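# Move the top stock card onto the waste pile

## Task

Lift the uppermost card from the face-down stock and set it down on the neighbouring waste pile in the row closest to the robot's viewer, so that it lies on that pile and nothing else. All other items must stay undisturbed. The cards are stiff plywood tiles. The result counts only if the card stays put without the robot holding it, and anything the robot is still touching at the end must not sink once released.

## Robot and tools

Robot: two xArm7-style arms, left_arm and right_arm, each with a parallel two-finger gripper and a wrist camera. Bases in the scene frame: left_arm at (+0.045, +0.275, 0) m, quat_wxyz (+1.000, 0, 0, -0.015); right_arm at (-0.038, -0.364, 0) m, quat_wxyz (+0.998, 0, 0, -0.062). The names are labels, not image sides.

Scene frame: origin on the tabletop midway between the arms, +x out over the table, +z up, left_arm on the +y side. Result poses use this frame. Gripper frame: fingers point along the gripper's +z and close along its y axis. end_effector_position is the pinch point between closed pads, about 2 cm short of the fingertips; closing pushes the tips roughly 10 mm further along +z. Printed positions can be off, more so at long reach.

Row format (shared by execute_actions and move): one flat list of 14 numbers, each in [-1, 1], covering both arms even when only one moves. Order: left_arm dx, dy, dz, rx, ry, rz, opening, then right_arm dx, dy, dz, rx, ry, rz, opening. dx..rz are an offset, expressed in that gripper's own axes, from its measured pose at the start of the action (for a call's first action, the last pose a result reported). Scale: 1.0 = 0.6 m or 180 degrees. rx, ry, rz form a single rotation vector. Opening is absolute, not an offset: +1 fully open (0.084 m), -1 closed.

execute_actions(actions): a list of actions run in sequence. Each action is a table of up to 15 rows; each row lasts one control step (1/30 s), and if fewer than 15 rows are given, the final row is held to fill 15 steps. Every row is measured from the action's start pose, not from the row before. Each step, the commanded pose is clipped to within 70 mm and 16 degrees of the measured pose; after the action the arm continues at most to its last clipped pose, so large motions need several actions. An empty list simply returns state and images.

move(target, speed, blocking): target is one 14-number row as above, offsets taken from the pose in the latest result showing one. Each gripper follows a straight path to its target; both paths finish together, lasting 0.5 to 10 s (cut off at 10 s). speed is top path speed in m/s, 0.002 to 0.5, default 0.25; rotation is capped at twice that value in rad/s. Openings are sent at the start. Paths ignore obstacles and the other arm; grippers lag, drift, and may exceed speed, especially with a nearly straight arm. Faster motion and targets further past a contact mean harder impacts and pressing. blocking=false returns after 0.5 s while motion continues; until a result shows the move ended, use wait or stop before sending rows or another move.

wait(seconds): 0 to 10; arms hold their last command, a running move continues, and it returns early when that move ends. stop(): brakes a running move (needs stopping room; fingers keep moving). zoom_image(camera, region): region [x0, y0, x1, y1] in that camera's pixels, at most 504x504, from cameras cam_head_left, cam_head_right, cam_high, cam_low, cam_left_wrist, cam_right_wrist (all 896x504). read_manual(section): licence texts only. finished_scene(scene): ends the scene after the last command has been held; irreversible.

Reading results: a state line per arm gives end_effector_position (m), end_effector_quat_wxyz and velocities. grip_measured is the actual finger opening on the opening scale. Hand target lines show what the controller is driving toward. A move: line reports the ending (done, off_target, moving, held, fault) and limits (paced = pose clipped; held = some steps blocked, after which the arm may then jump faster) plus each gripper's distance to its target; if only one arm is named, the other finished. pose unreachable means the clearance check altered or blocked that arm's command. HELD in step readings marks a held-back step. Joint torques are offset, scaled and noisy. MOTOR HOT appears from 65 °C; at 80 °C an OVER-TEMPERATURE FAULT brakes that arm until it cools.

Gripping: to hold something, keep commanding an opening well under grip_measured; the gap sets squeeze force (about 24 N per pad up to roughly 6 cm width). Re-sending grip_measured still presses lightly. Fast closing can squeeze harder. A thin plywood card may be easier to lift by an edge or slide; close gently.

Arm limits: joint targets move at most 3.14 rad/s, 0.16 s to accelerate; elbows stop just short of straight. Load limits (N m): waist 43.5, shoulder 43.5, upper arm roll 26.1, elbow 26.1, forearm roll 26.1, wrist pitch 17.4, wrist roll 17.4; held weight counts. Exceeding one triggers a TORQUE FAULT: the arm backs off a joint, holds 10 s and drops the rest of the call. An idle arm: send it the offset back to its desired pose in a reply's first call, zeros afterwards, with its proper opening. The simulation runs while you think, holding the last command.

Avoid: dropping or slamming the card, hard pushes, jostling the other piles, knocking anything off the table, arm-to-arm collisions, leaving the card supported only by the gripper, and ending with the gripper pressing into something that then sinks. Brief external tugs on held parts or nudges to loose objects can occur.

Each tool is called after "Call:" in YAML: its name, and indented under it one key for each argument.

## Session

Call:
execute_actions:
  actions: []

Scene clock: 0.00 s.
left_arm: end_effector_position=(+0.3937, +0.5591, +0.3062) grip_measured=+1.00 end_effector_quat_wxyz=(+0.688, -0.666, -0.271, -0.100) end_effector_velocity=(-0.000, -0.001, +0.000) end_effector_angular_velocity=(+0.001, +0.000, -0.001) | right_arm: end_effector_position=(+0.5146, +0.0127, +0.3341) grip_measured=-1.00 end_effector_quat_wxyz=(+0.496, -0.058, +0.866, +0.015) end_effector_velocity=(+0.000, +0.000, +0.000) end_effector_angular_velocity=(-0.000, -0.000, +0.000)
Joint positions: left_arm=[ 0.789  0.043 -0.686  0.814  1.446  1.685 -1.333  0.084] | right_arm=[ 0.732  0.175  0.081  1.283 -1.313  0.529 -1.588  0.   ]
Joint velocities: left_arm=[-0.    -0.002 -0.001 -0.002 -0.    -0.     0.     0.   ] | right_arm=[-0.     0.     0.     0.001  0.001  0.    -0.001 -0.   ]
Joint torques (N m, as the arm reports them, + toward a larger angle): no reading
Hand target (left_arm): +0.394, +0.559, +0.306; +0.688, -0.666, -0.271, -0.100
Hand target (right_arm): +0.515, +0.013, +0.334; +0.496, -0.058, +0.866, +0.015

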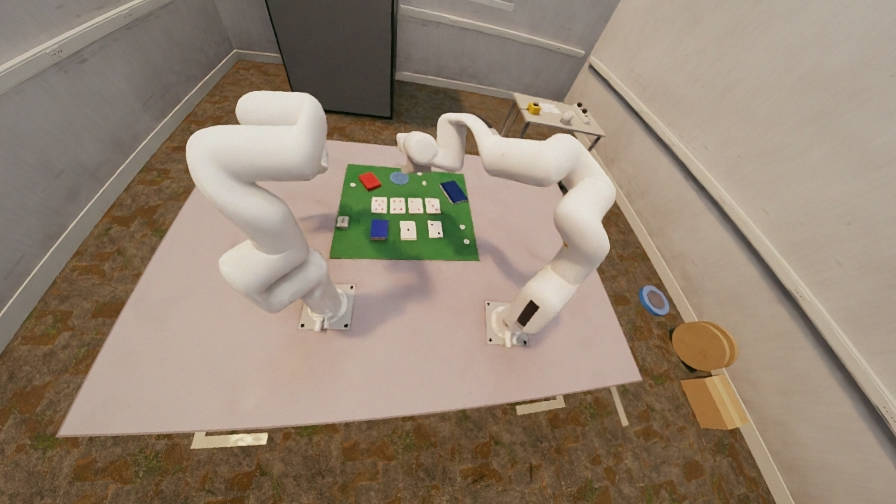

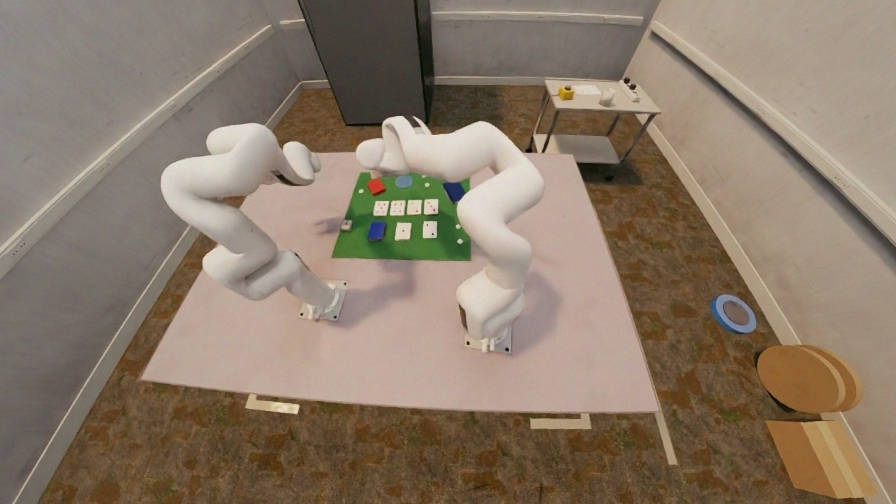

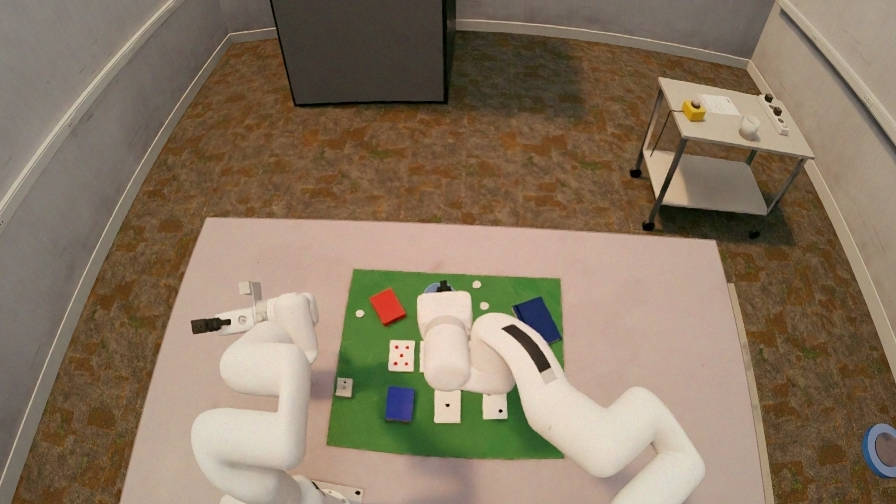

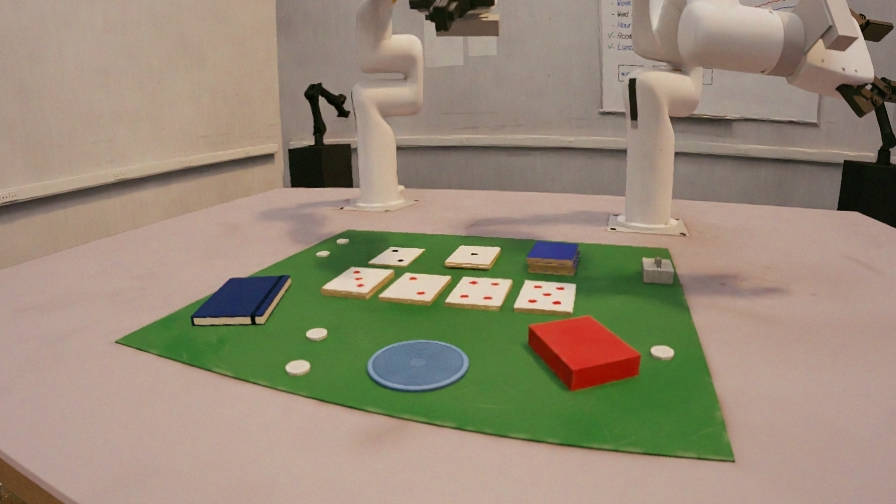

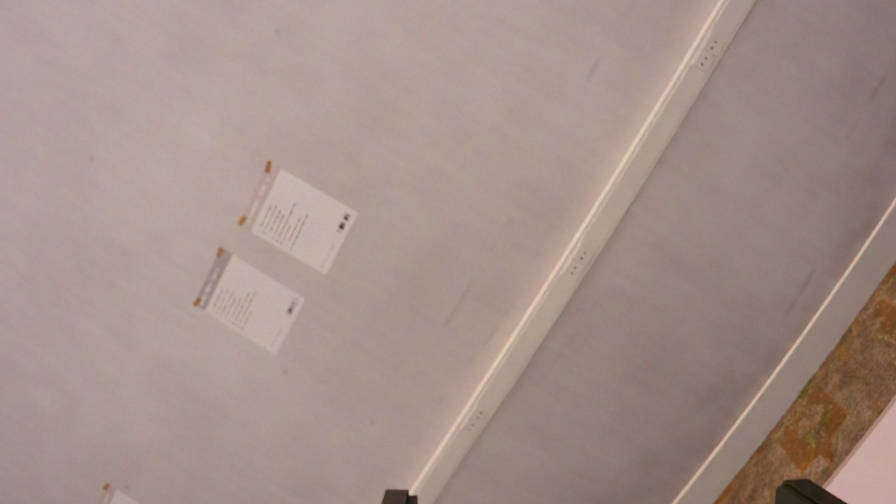

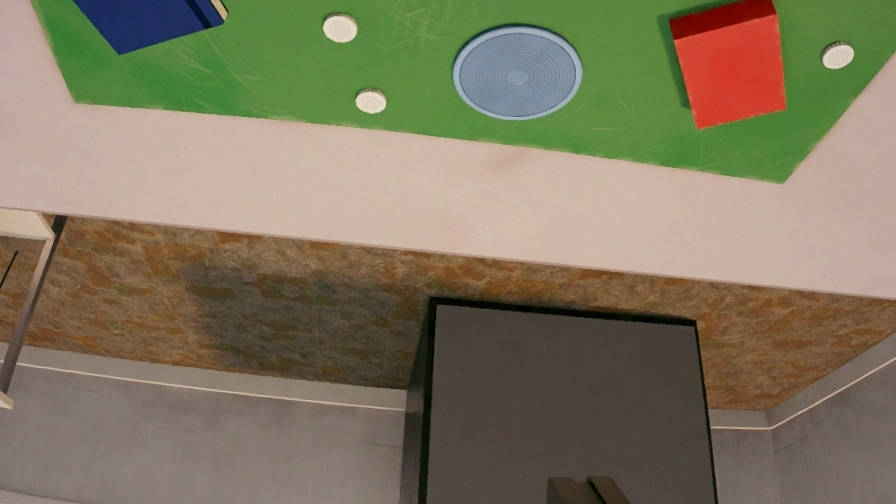

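Call:
zoom_image:
  camera: "cam_low"
  region: [300, 220, 700, 330]

Call:
zoom_image:
  camera: "cam_head_left"
  region: [320, 150, 500, 270]

Call:
zoom_image:
  camera: "cam_low"
  region: [590, 0, 830, 130]

Region (300, 220, 700, 330) of cam_low's 896x504 image, scaled by 1.260, with more detail than that image has; it fills the top 139 rows of this view, and the rest is white.

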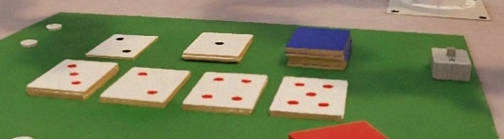

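Region (320, 150, 500, 270) of cam_head_left's 896x504 image, scaled by 2.800, with more detail than that image has.

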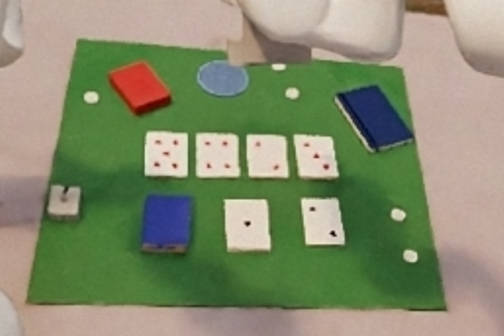

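Region (590, 0, 830, 130) of cam_low's 896x504 image, scaled by 2.100, with more detail than that image has; it fills the top 273 rows of this view, and the rest is white.

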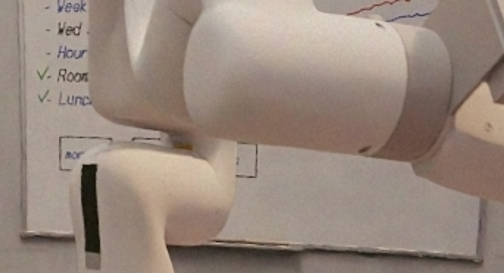

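Call:
zoom_image:
  camera: "cam_low"
  region: [430, 230, 600, 290]

Call:
zoom_image:
  camera: "cam_high"
  region: [320, 330, 540, 504]

Region (430, 230, 600, 290) of cam_low's 896x504 image, scaled by 2.965, with more detail than that image has; it fills the top 178 rows of this view, and the rest is white.

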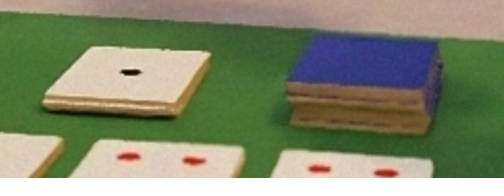

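Region (320, 330, 540, 504) of cam_high's 896x504 image, scaled by 2.291, with more detail than that image has; it fills the top 399 rows of this view, and the rest is white.

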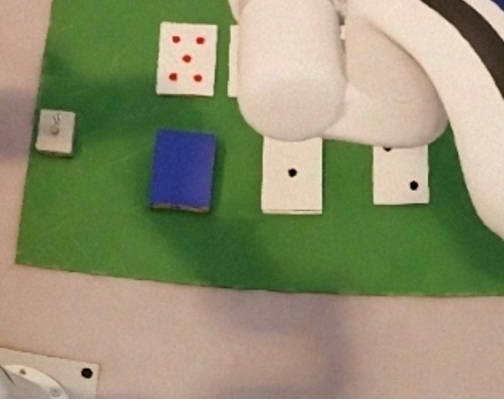

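Call:
move:
  target: [-0.390,-0.094,-0.690,-0.494,-0.072,0.195,1, 0.218,-0.557,-0.336,0,0,0,-1]
  speed: 0.35

Scene clock: 5.17 s.
left_arm: end_effector_position=(+0.2711, +0.1004, +0.2503) grip_measured=+1.00 end_effector_quat_wxyz=(-0.001, +1.000, +0.001, +0.001) end_effector_velocity=(-0.001, -0.001, -0.001) end_effector_angular_velocity=(+0.000, +0.000, -0.005) | right_arm: end_effector_position=(+0.3143, -0.3452, +0.3341) grip_measured=-1.00 end_effector_quat_wxyz=(+0.496, -0.058, +0.866, +0.016) end_effector_velocity=(-0.001, -0.001, -0.000) end_effector_angular_velocity=(+0.000, +0.004, -0.000)
Joint positions: left_arm=[-0.097 -0.742 -0.419  0.61  -0.285  1.316 -0.372  0.084] | right_arm=[ 0.546 -1.267 -0.518  0.155 -1.027  0.43  -2.562  0.   ]
Joint velocities: left_arm=[-0.003 -0.    -0.002 -0.001 -0.001 -0.001  0.001 -0.   ] | right_arm=[ 0.003 -0.011 -0.003 -0.001  0.008  0.013 -0.011  0.   ]
Joint torques (N m, as the arm reports them, + toward a larger angle): left_arm=[ 0.62 -2.04  6.33 19.14  0.56 -1.69  0.12] | right_arm=[ 0.64  3.57  4.49 15.19 -0.13 -2.35  0.13]
Hand target (left_arm): +0.271, +0.100, +0.250; -0.001, +1.000, +0.000, +0.001
Hand target (right_arm): +0.314, -0.345, +0.334; +0.497, -0.057, +0.866, +0.016
Off the commanded pose (left_arm): 0.001 m, 0 deg.
Off the commanded pose (right_arm): 0.002 m, 0 deg.
move: done

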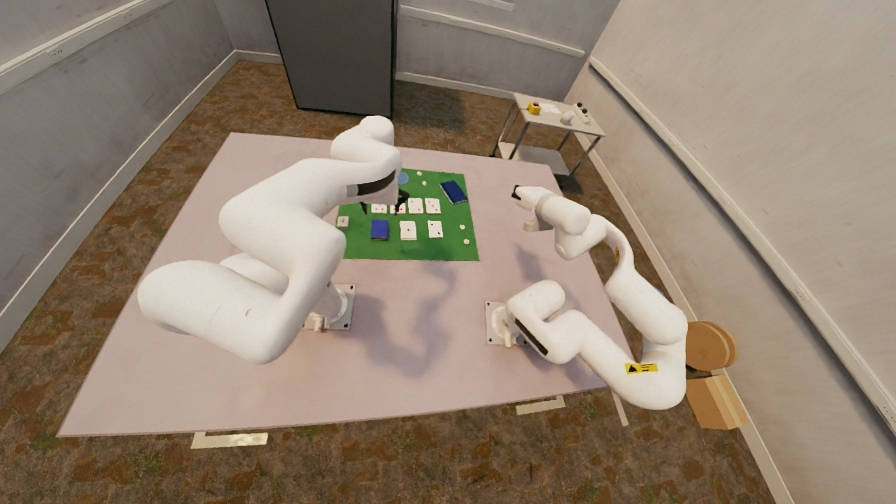

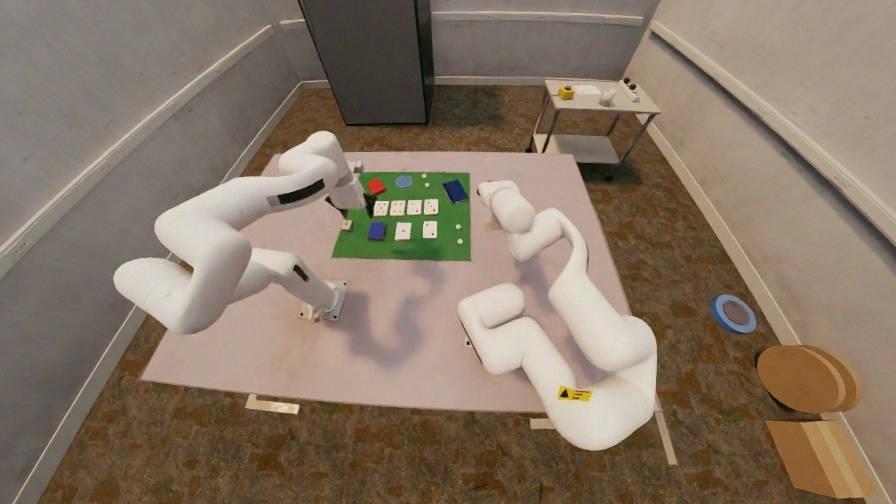

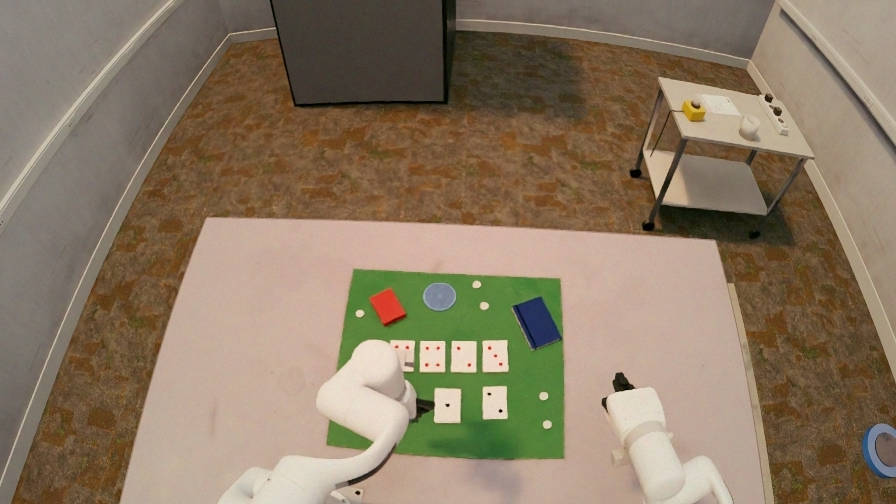

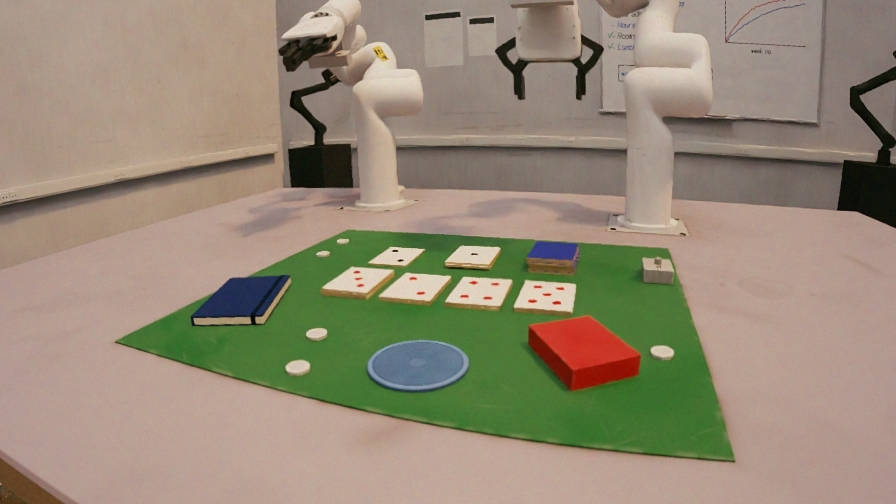

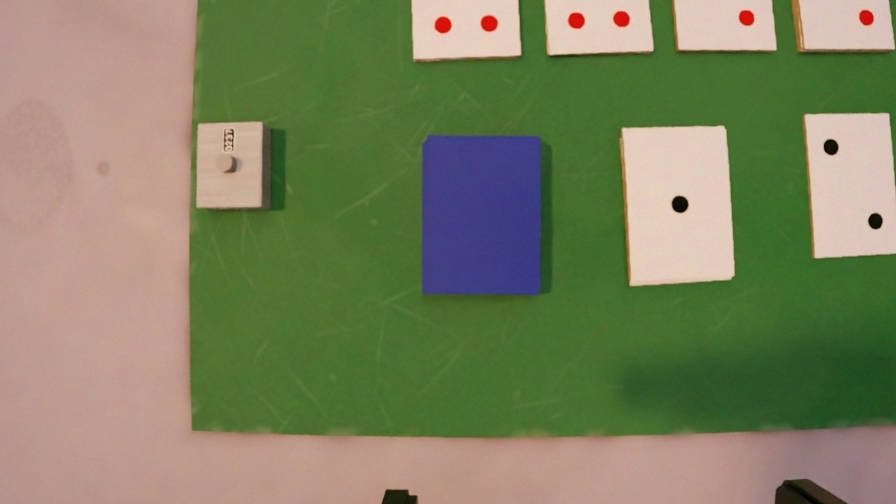

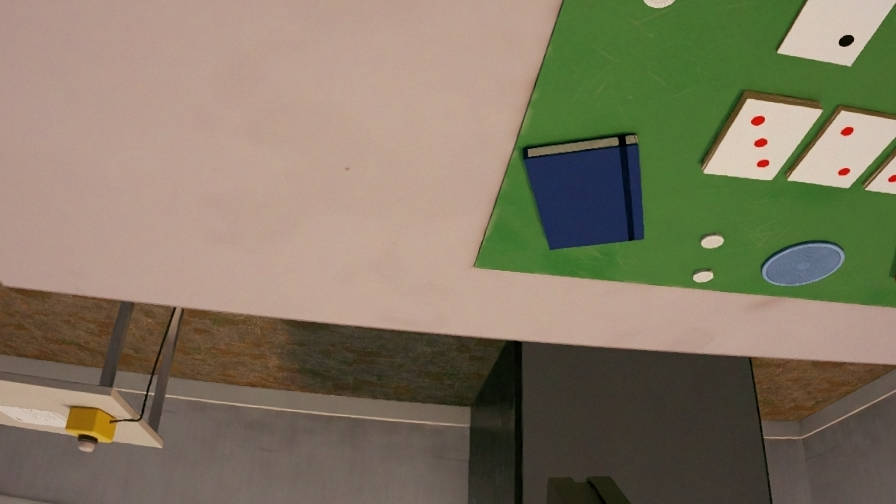

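Call:
move:
  target: [0.146,-0.0233,0.317,0,0,0,0.75, 0,0,0,0,0,0,-1]
  speed: 0.25

Call:
zoom_image:
  camera: "cam_low"
  region: [490, 200, 620, 290]

Scene clock: 8.30 s.
left_arm: end_effector_position=(+0.3587, +0.1139, +0.0607) grip_measured=+0.75 end_effector_quat_wxyz=(-0.000, +1.000, -0.001, +0.001) end_effector_velocity=(-0.000, +0.001, -0.002) end_effector_angular_velocity=(+0.003, +0.004, +0.005) | right_arm: end_effector_position=(+0.3143, -0.3452, +0.3341) grip_measured=-1.00 end_effector_quat_wxyz=(+0.496, -0.058, +0.866, +0.016) end_effector_velocity=(-0.000, -0.000, -0.001) end_effector_angular_velocity=(+0.001, +0.002, -0.000)
Joint positions: left_arm=[ 0.096 -0.087 -0.553  0.477 -0.084  0.551 -0.414  0.075] | right_arm=[ 0.546 -1.267 -0.518  0.155 -1.027  0.43  -2.562  0.   ]
Joint velocities: left_arm=[ 0.003  0.007  0.001 -0.     0.008 -0.002 -0.008 -0.   ] | right_arm=[-0.     0.    -0.001 -0.001  0.     0.     0.     0.   ]
Joint torques (N m, as the arm reports them, + toward a larger angle): left_arm=[  0.52 -12.12   1.11  15.07   0.54  -1.57   0.09] | right_arm=[ 0.82  3.5   4.51 15.23 -0.12 -2.24  0.18]
Hand target (left_arm): +0.359, +0.114, +0.060; -0.000, +1.000, -0.000, +0.001
Hand target (right_arm): +0.314, -0.345, +0.334; +0.496, -0.058, +0.866, +0.016
Off the commanded pose (left_arm): 0.001 m, 0 deg.
Off the commanded pose (right_arm): 0.000 m, 0 deg.
move: done

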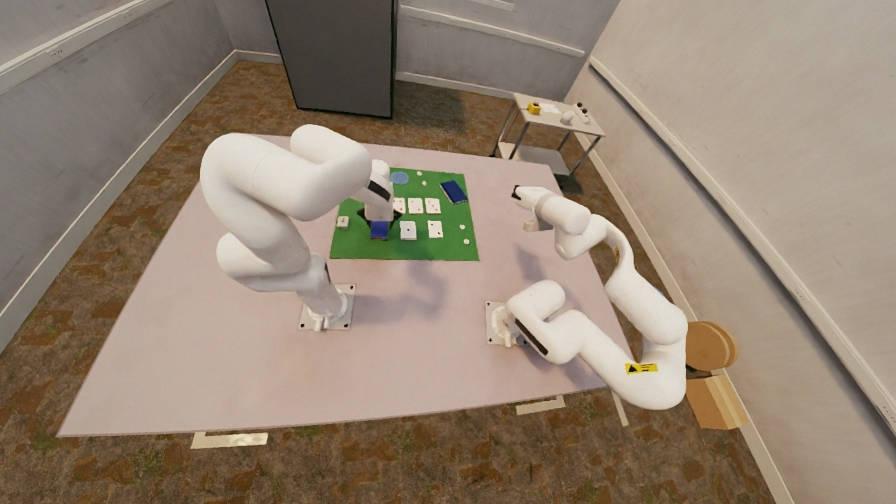

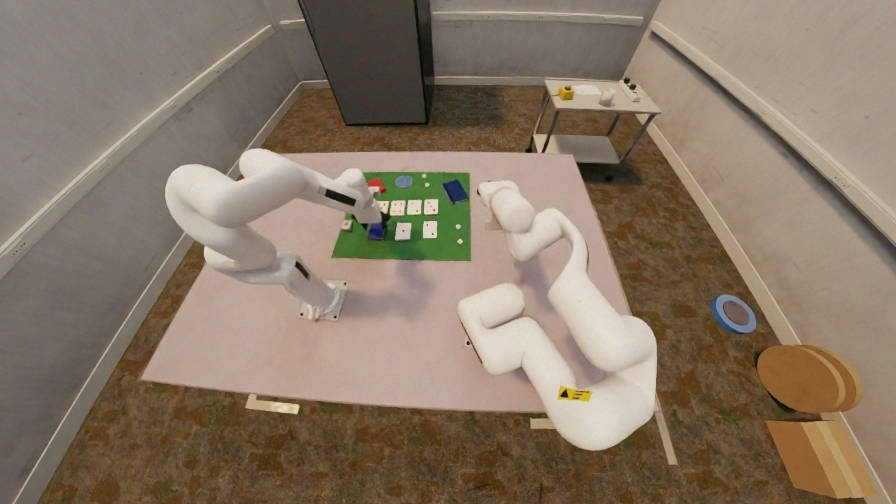

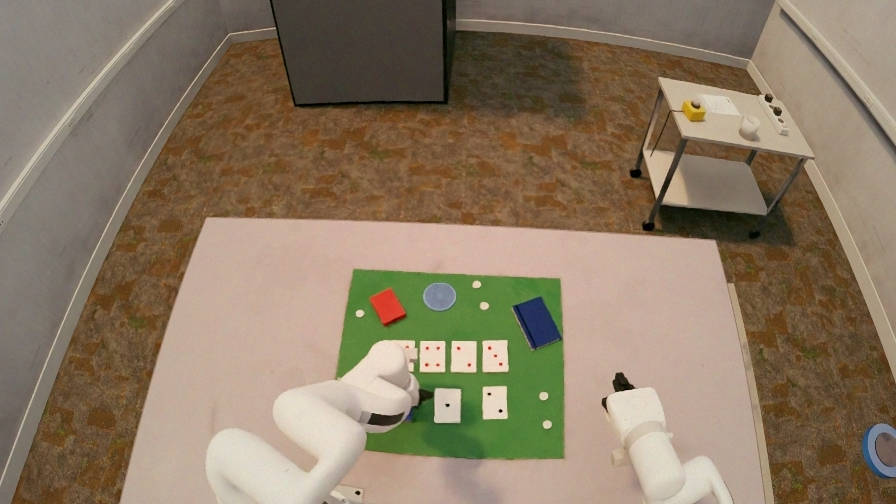

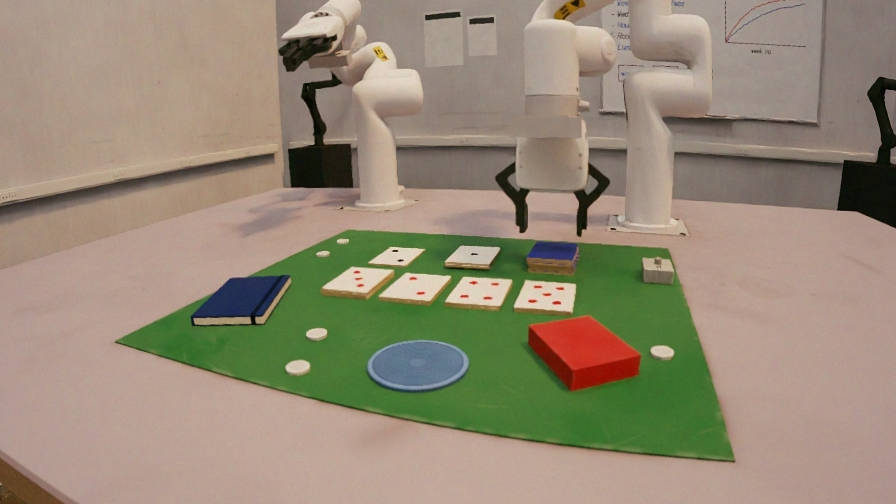

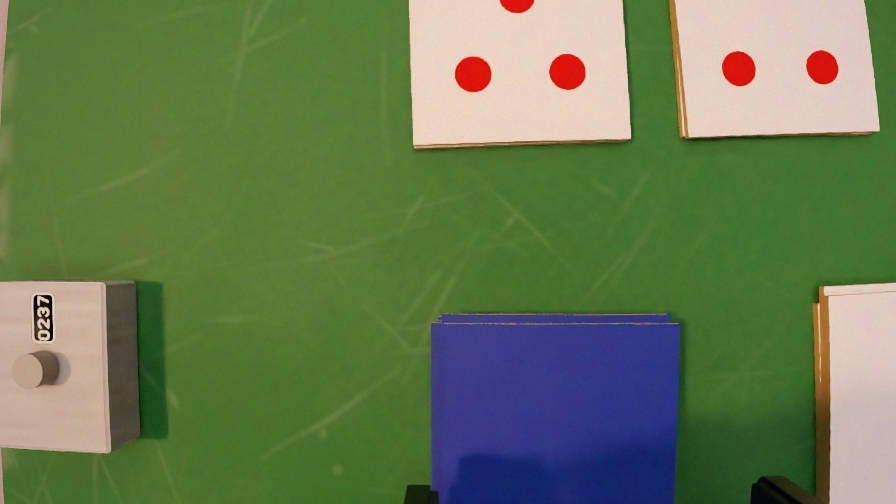

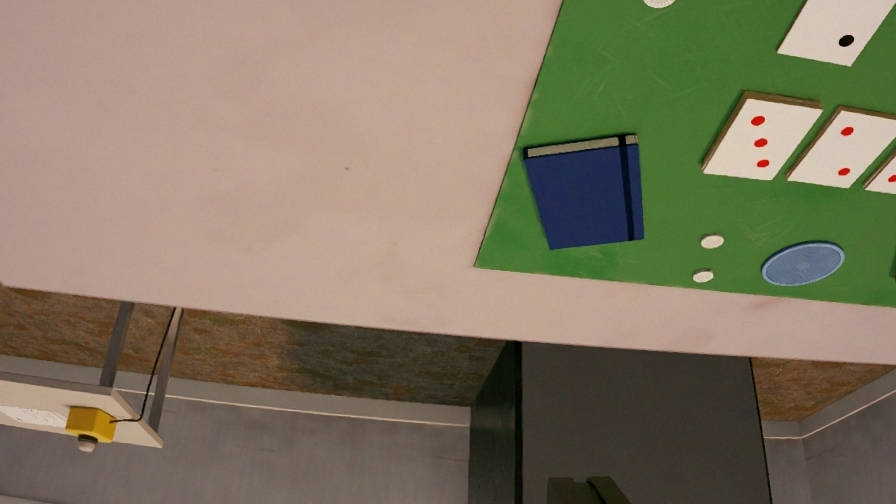

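Region (490, 200, 620, 290) of cam_low's 896x504 image, scaled by 3.877, with more detail than that image has; it fills the top 349 rows of this view, and the rest is white.

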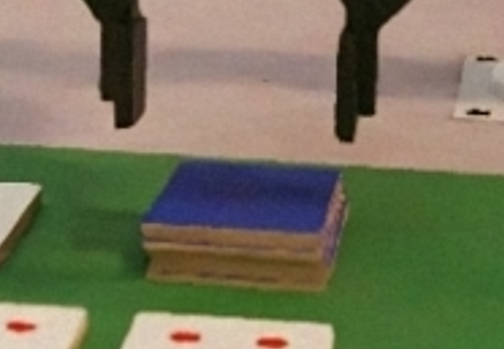

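Call:
zoom_image:
  camera: "cam_left_wrist"
  region: [380, 290, 860, 504]

Region (380, 290, 860, 504) of cam_left_wrist's 896x504 image, scaled by 1.050, with more detail than that image has; it fills the top 225 rows of this view, and the rest is white.

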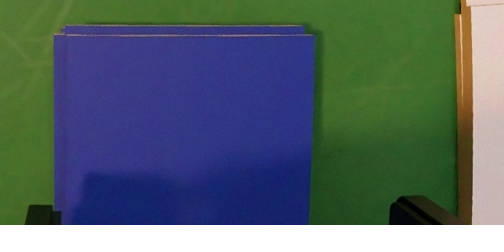

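Call:
zoom_image:
  camera: "cam_left_wrist"
  region: [400, 300, 520, 380]

Call:
zoom_image:
  camera: "cam_left_wrist"
  region: [600, 300, 720, 380]

Call:
zoom_image:
  camera: "cam_low"
  region: [515, 235, 595, 285]

Region (400, 300, 520, 380) of cam_left_wrist's 896x504 image, scaled by 4.200, with more detail than that image has.

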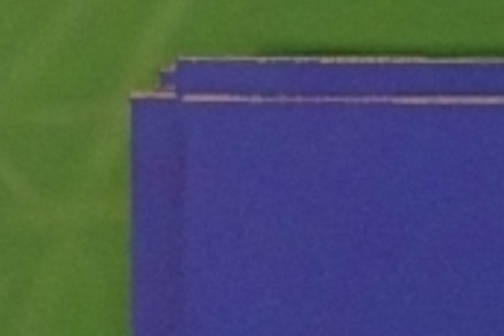

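Region (600, 300, 720, 380) of cam_left_wrist's 896x504 image, scaled by 4.200, with more detail than that image has.

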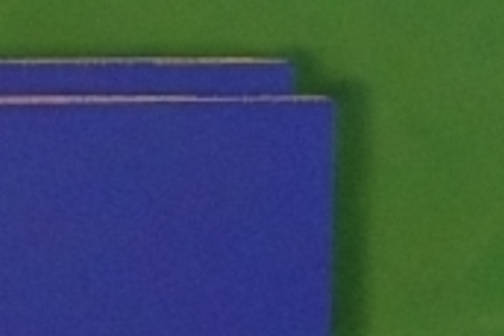

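Region (515, 235, 595, 285) of cam_low's 896x504 image, scaled by 6.300, with more detail than that image has; it fills the top 315 rows of this view, and the rest is white.

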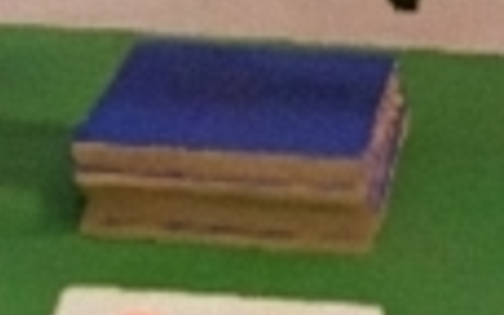

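Call:
move:
  target: [0.011,-0.0067,0.028,0,0,0,0.75, 0,0,0,0,0,0,-1]
  speed: 0.05

Call:
zoom_image:
  camera: "cam_low"
  region: [505, 220, 605, 285]

Scene clock: 14.03 s.
left_arm: end_effector_position=(+0.3653, +0.1178, +0.0441) grip_measured=+0.75 end_effector_quat_wxyz=(-0.000, +1.000, -0.001, +0.002) end_effector_velocity=(+0.000, -0.000, -0.000) end_effector_angular_velocity=(+0.001, -0.002, -0.002) | right_arm: end_effector_position=(+0.3143, -0.3452, +0.3341) grip_measured=-1.00 end_effector_quat_wxyz=(+0.496, -0.058, +0.866, +0.016) end_effector_velocity=(+0.000, +0.000, +0.000) end_effector_angular_velocity=(-0.001, -0.001, +0.001)
Joint positions: left_arm=[ 0.117 -0.011 -0.546  0.483 -0.008  0.49  -0.451  0.075] | right_arm=[ 0.546 -1.267 -0.518  0.155 -1.027  0.43  -2.562  0.   ]
Joint velocities: left_arm=[ 0.     0.002 -0.001 -0.     0.006 -0.003 -0.004  0.   ] | right_arm=[ 0.     0.    -0.     0.    -0.001  0.    -0.     0.   ]
Joint torques (N m, as the arm reports them, + toward a larger angle): left_arm=[  0.69 -12.93   0.43  14.4    0.6   -1.51   0.03] | right_arm=[ 0.8   3.39  4.51 15.16 -0.16 -2.3   0.19]
Hand target (left_arm): +0.365, +0.118, +0.044; -0.000, +1.000, -0.001, +0.001
Hand target (right_arm): +0.314, -0.345, +0.334; +0.496, -0.058, +0.866, +0.016
Off the commanded pose (left_arm): 0.000 m, 0 deg.
Off the commanded pose (right_arm): 0.000 m, 0 deg.
move: done

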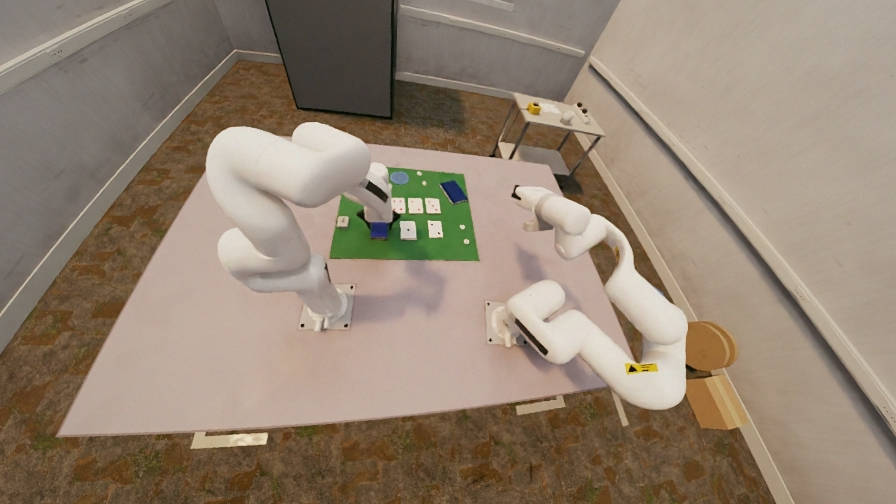

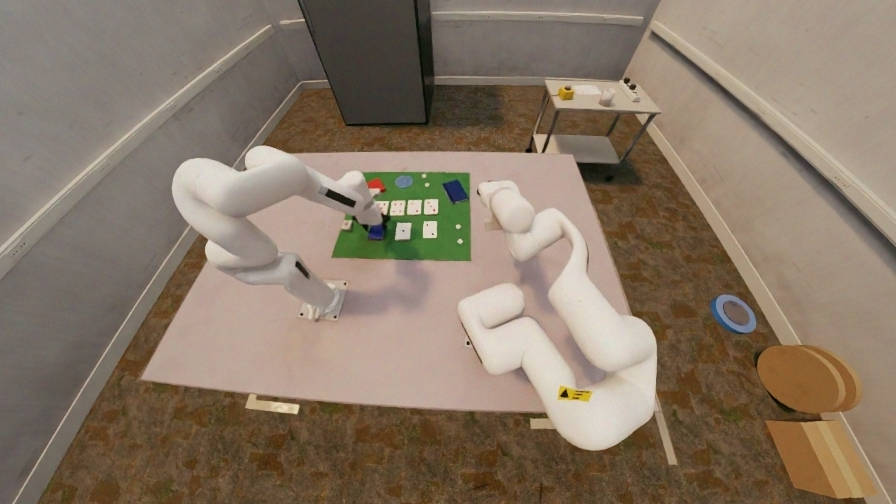

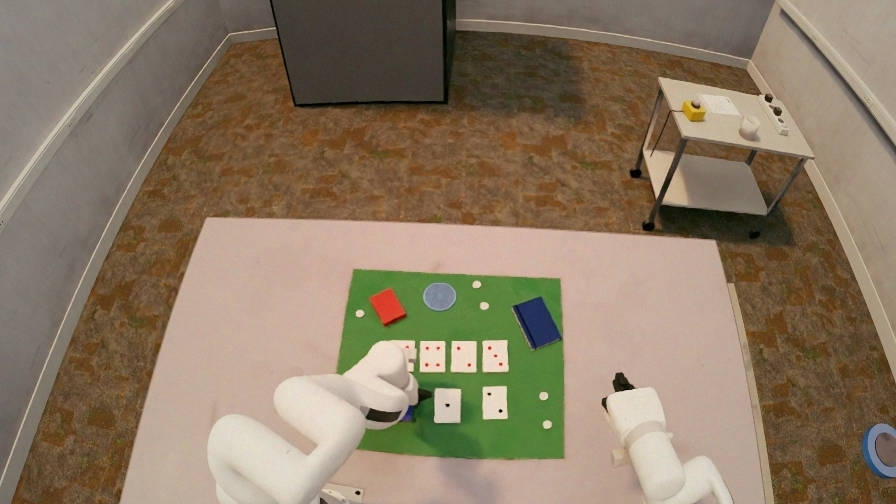

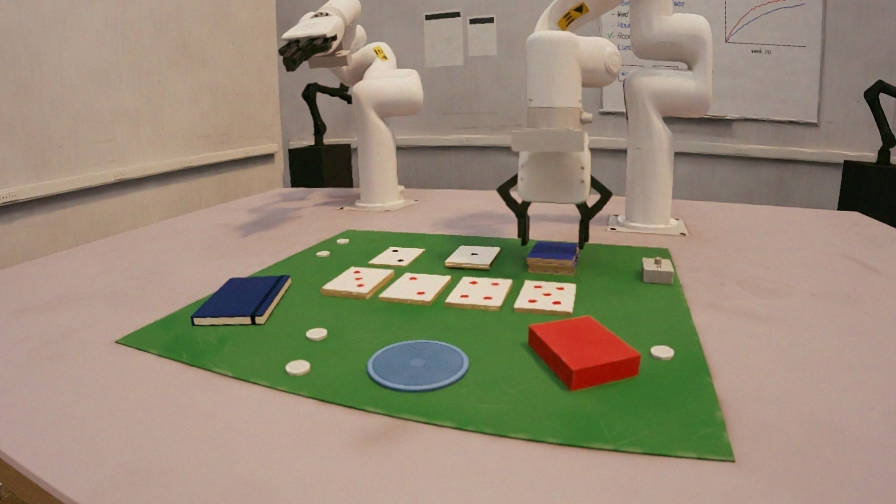

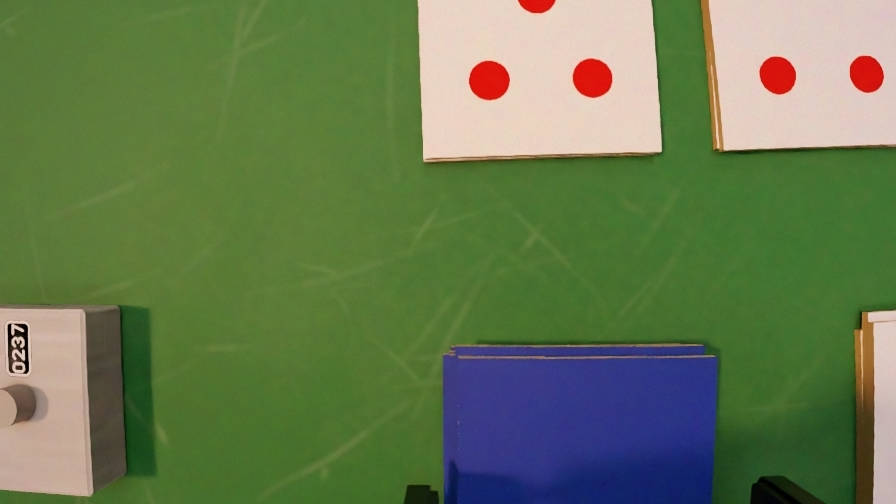

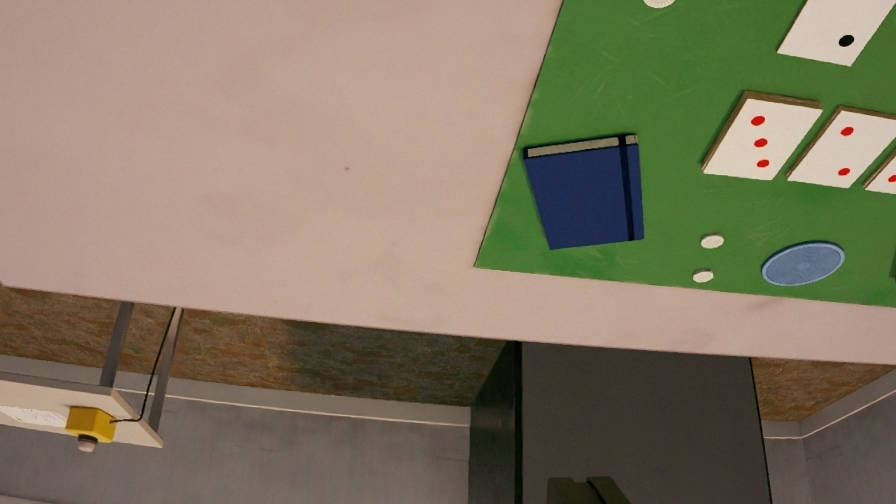

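Region (505, 220, 605, 285) of cam_low's 896x504 image, scaled by 5.040, with more detail than that image has; it fills the top 328 rows of this view, and the rest is white.

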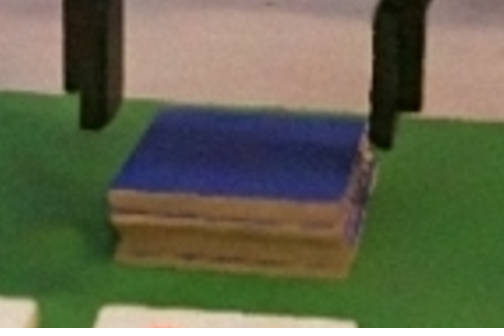

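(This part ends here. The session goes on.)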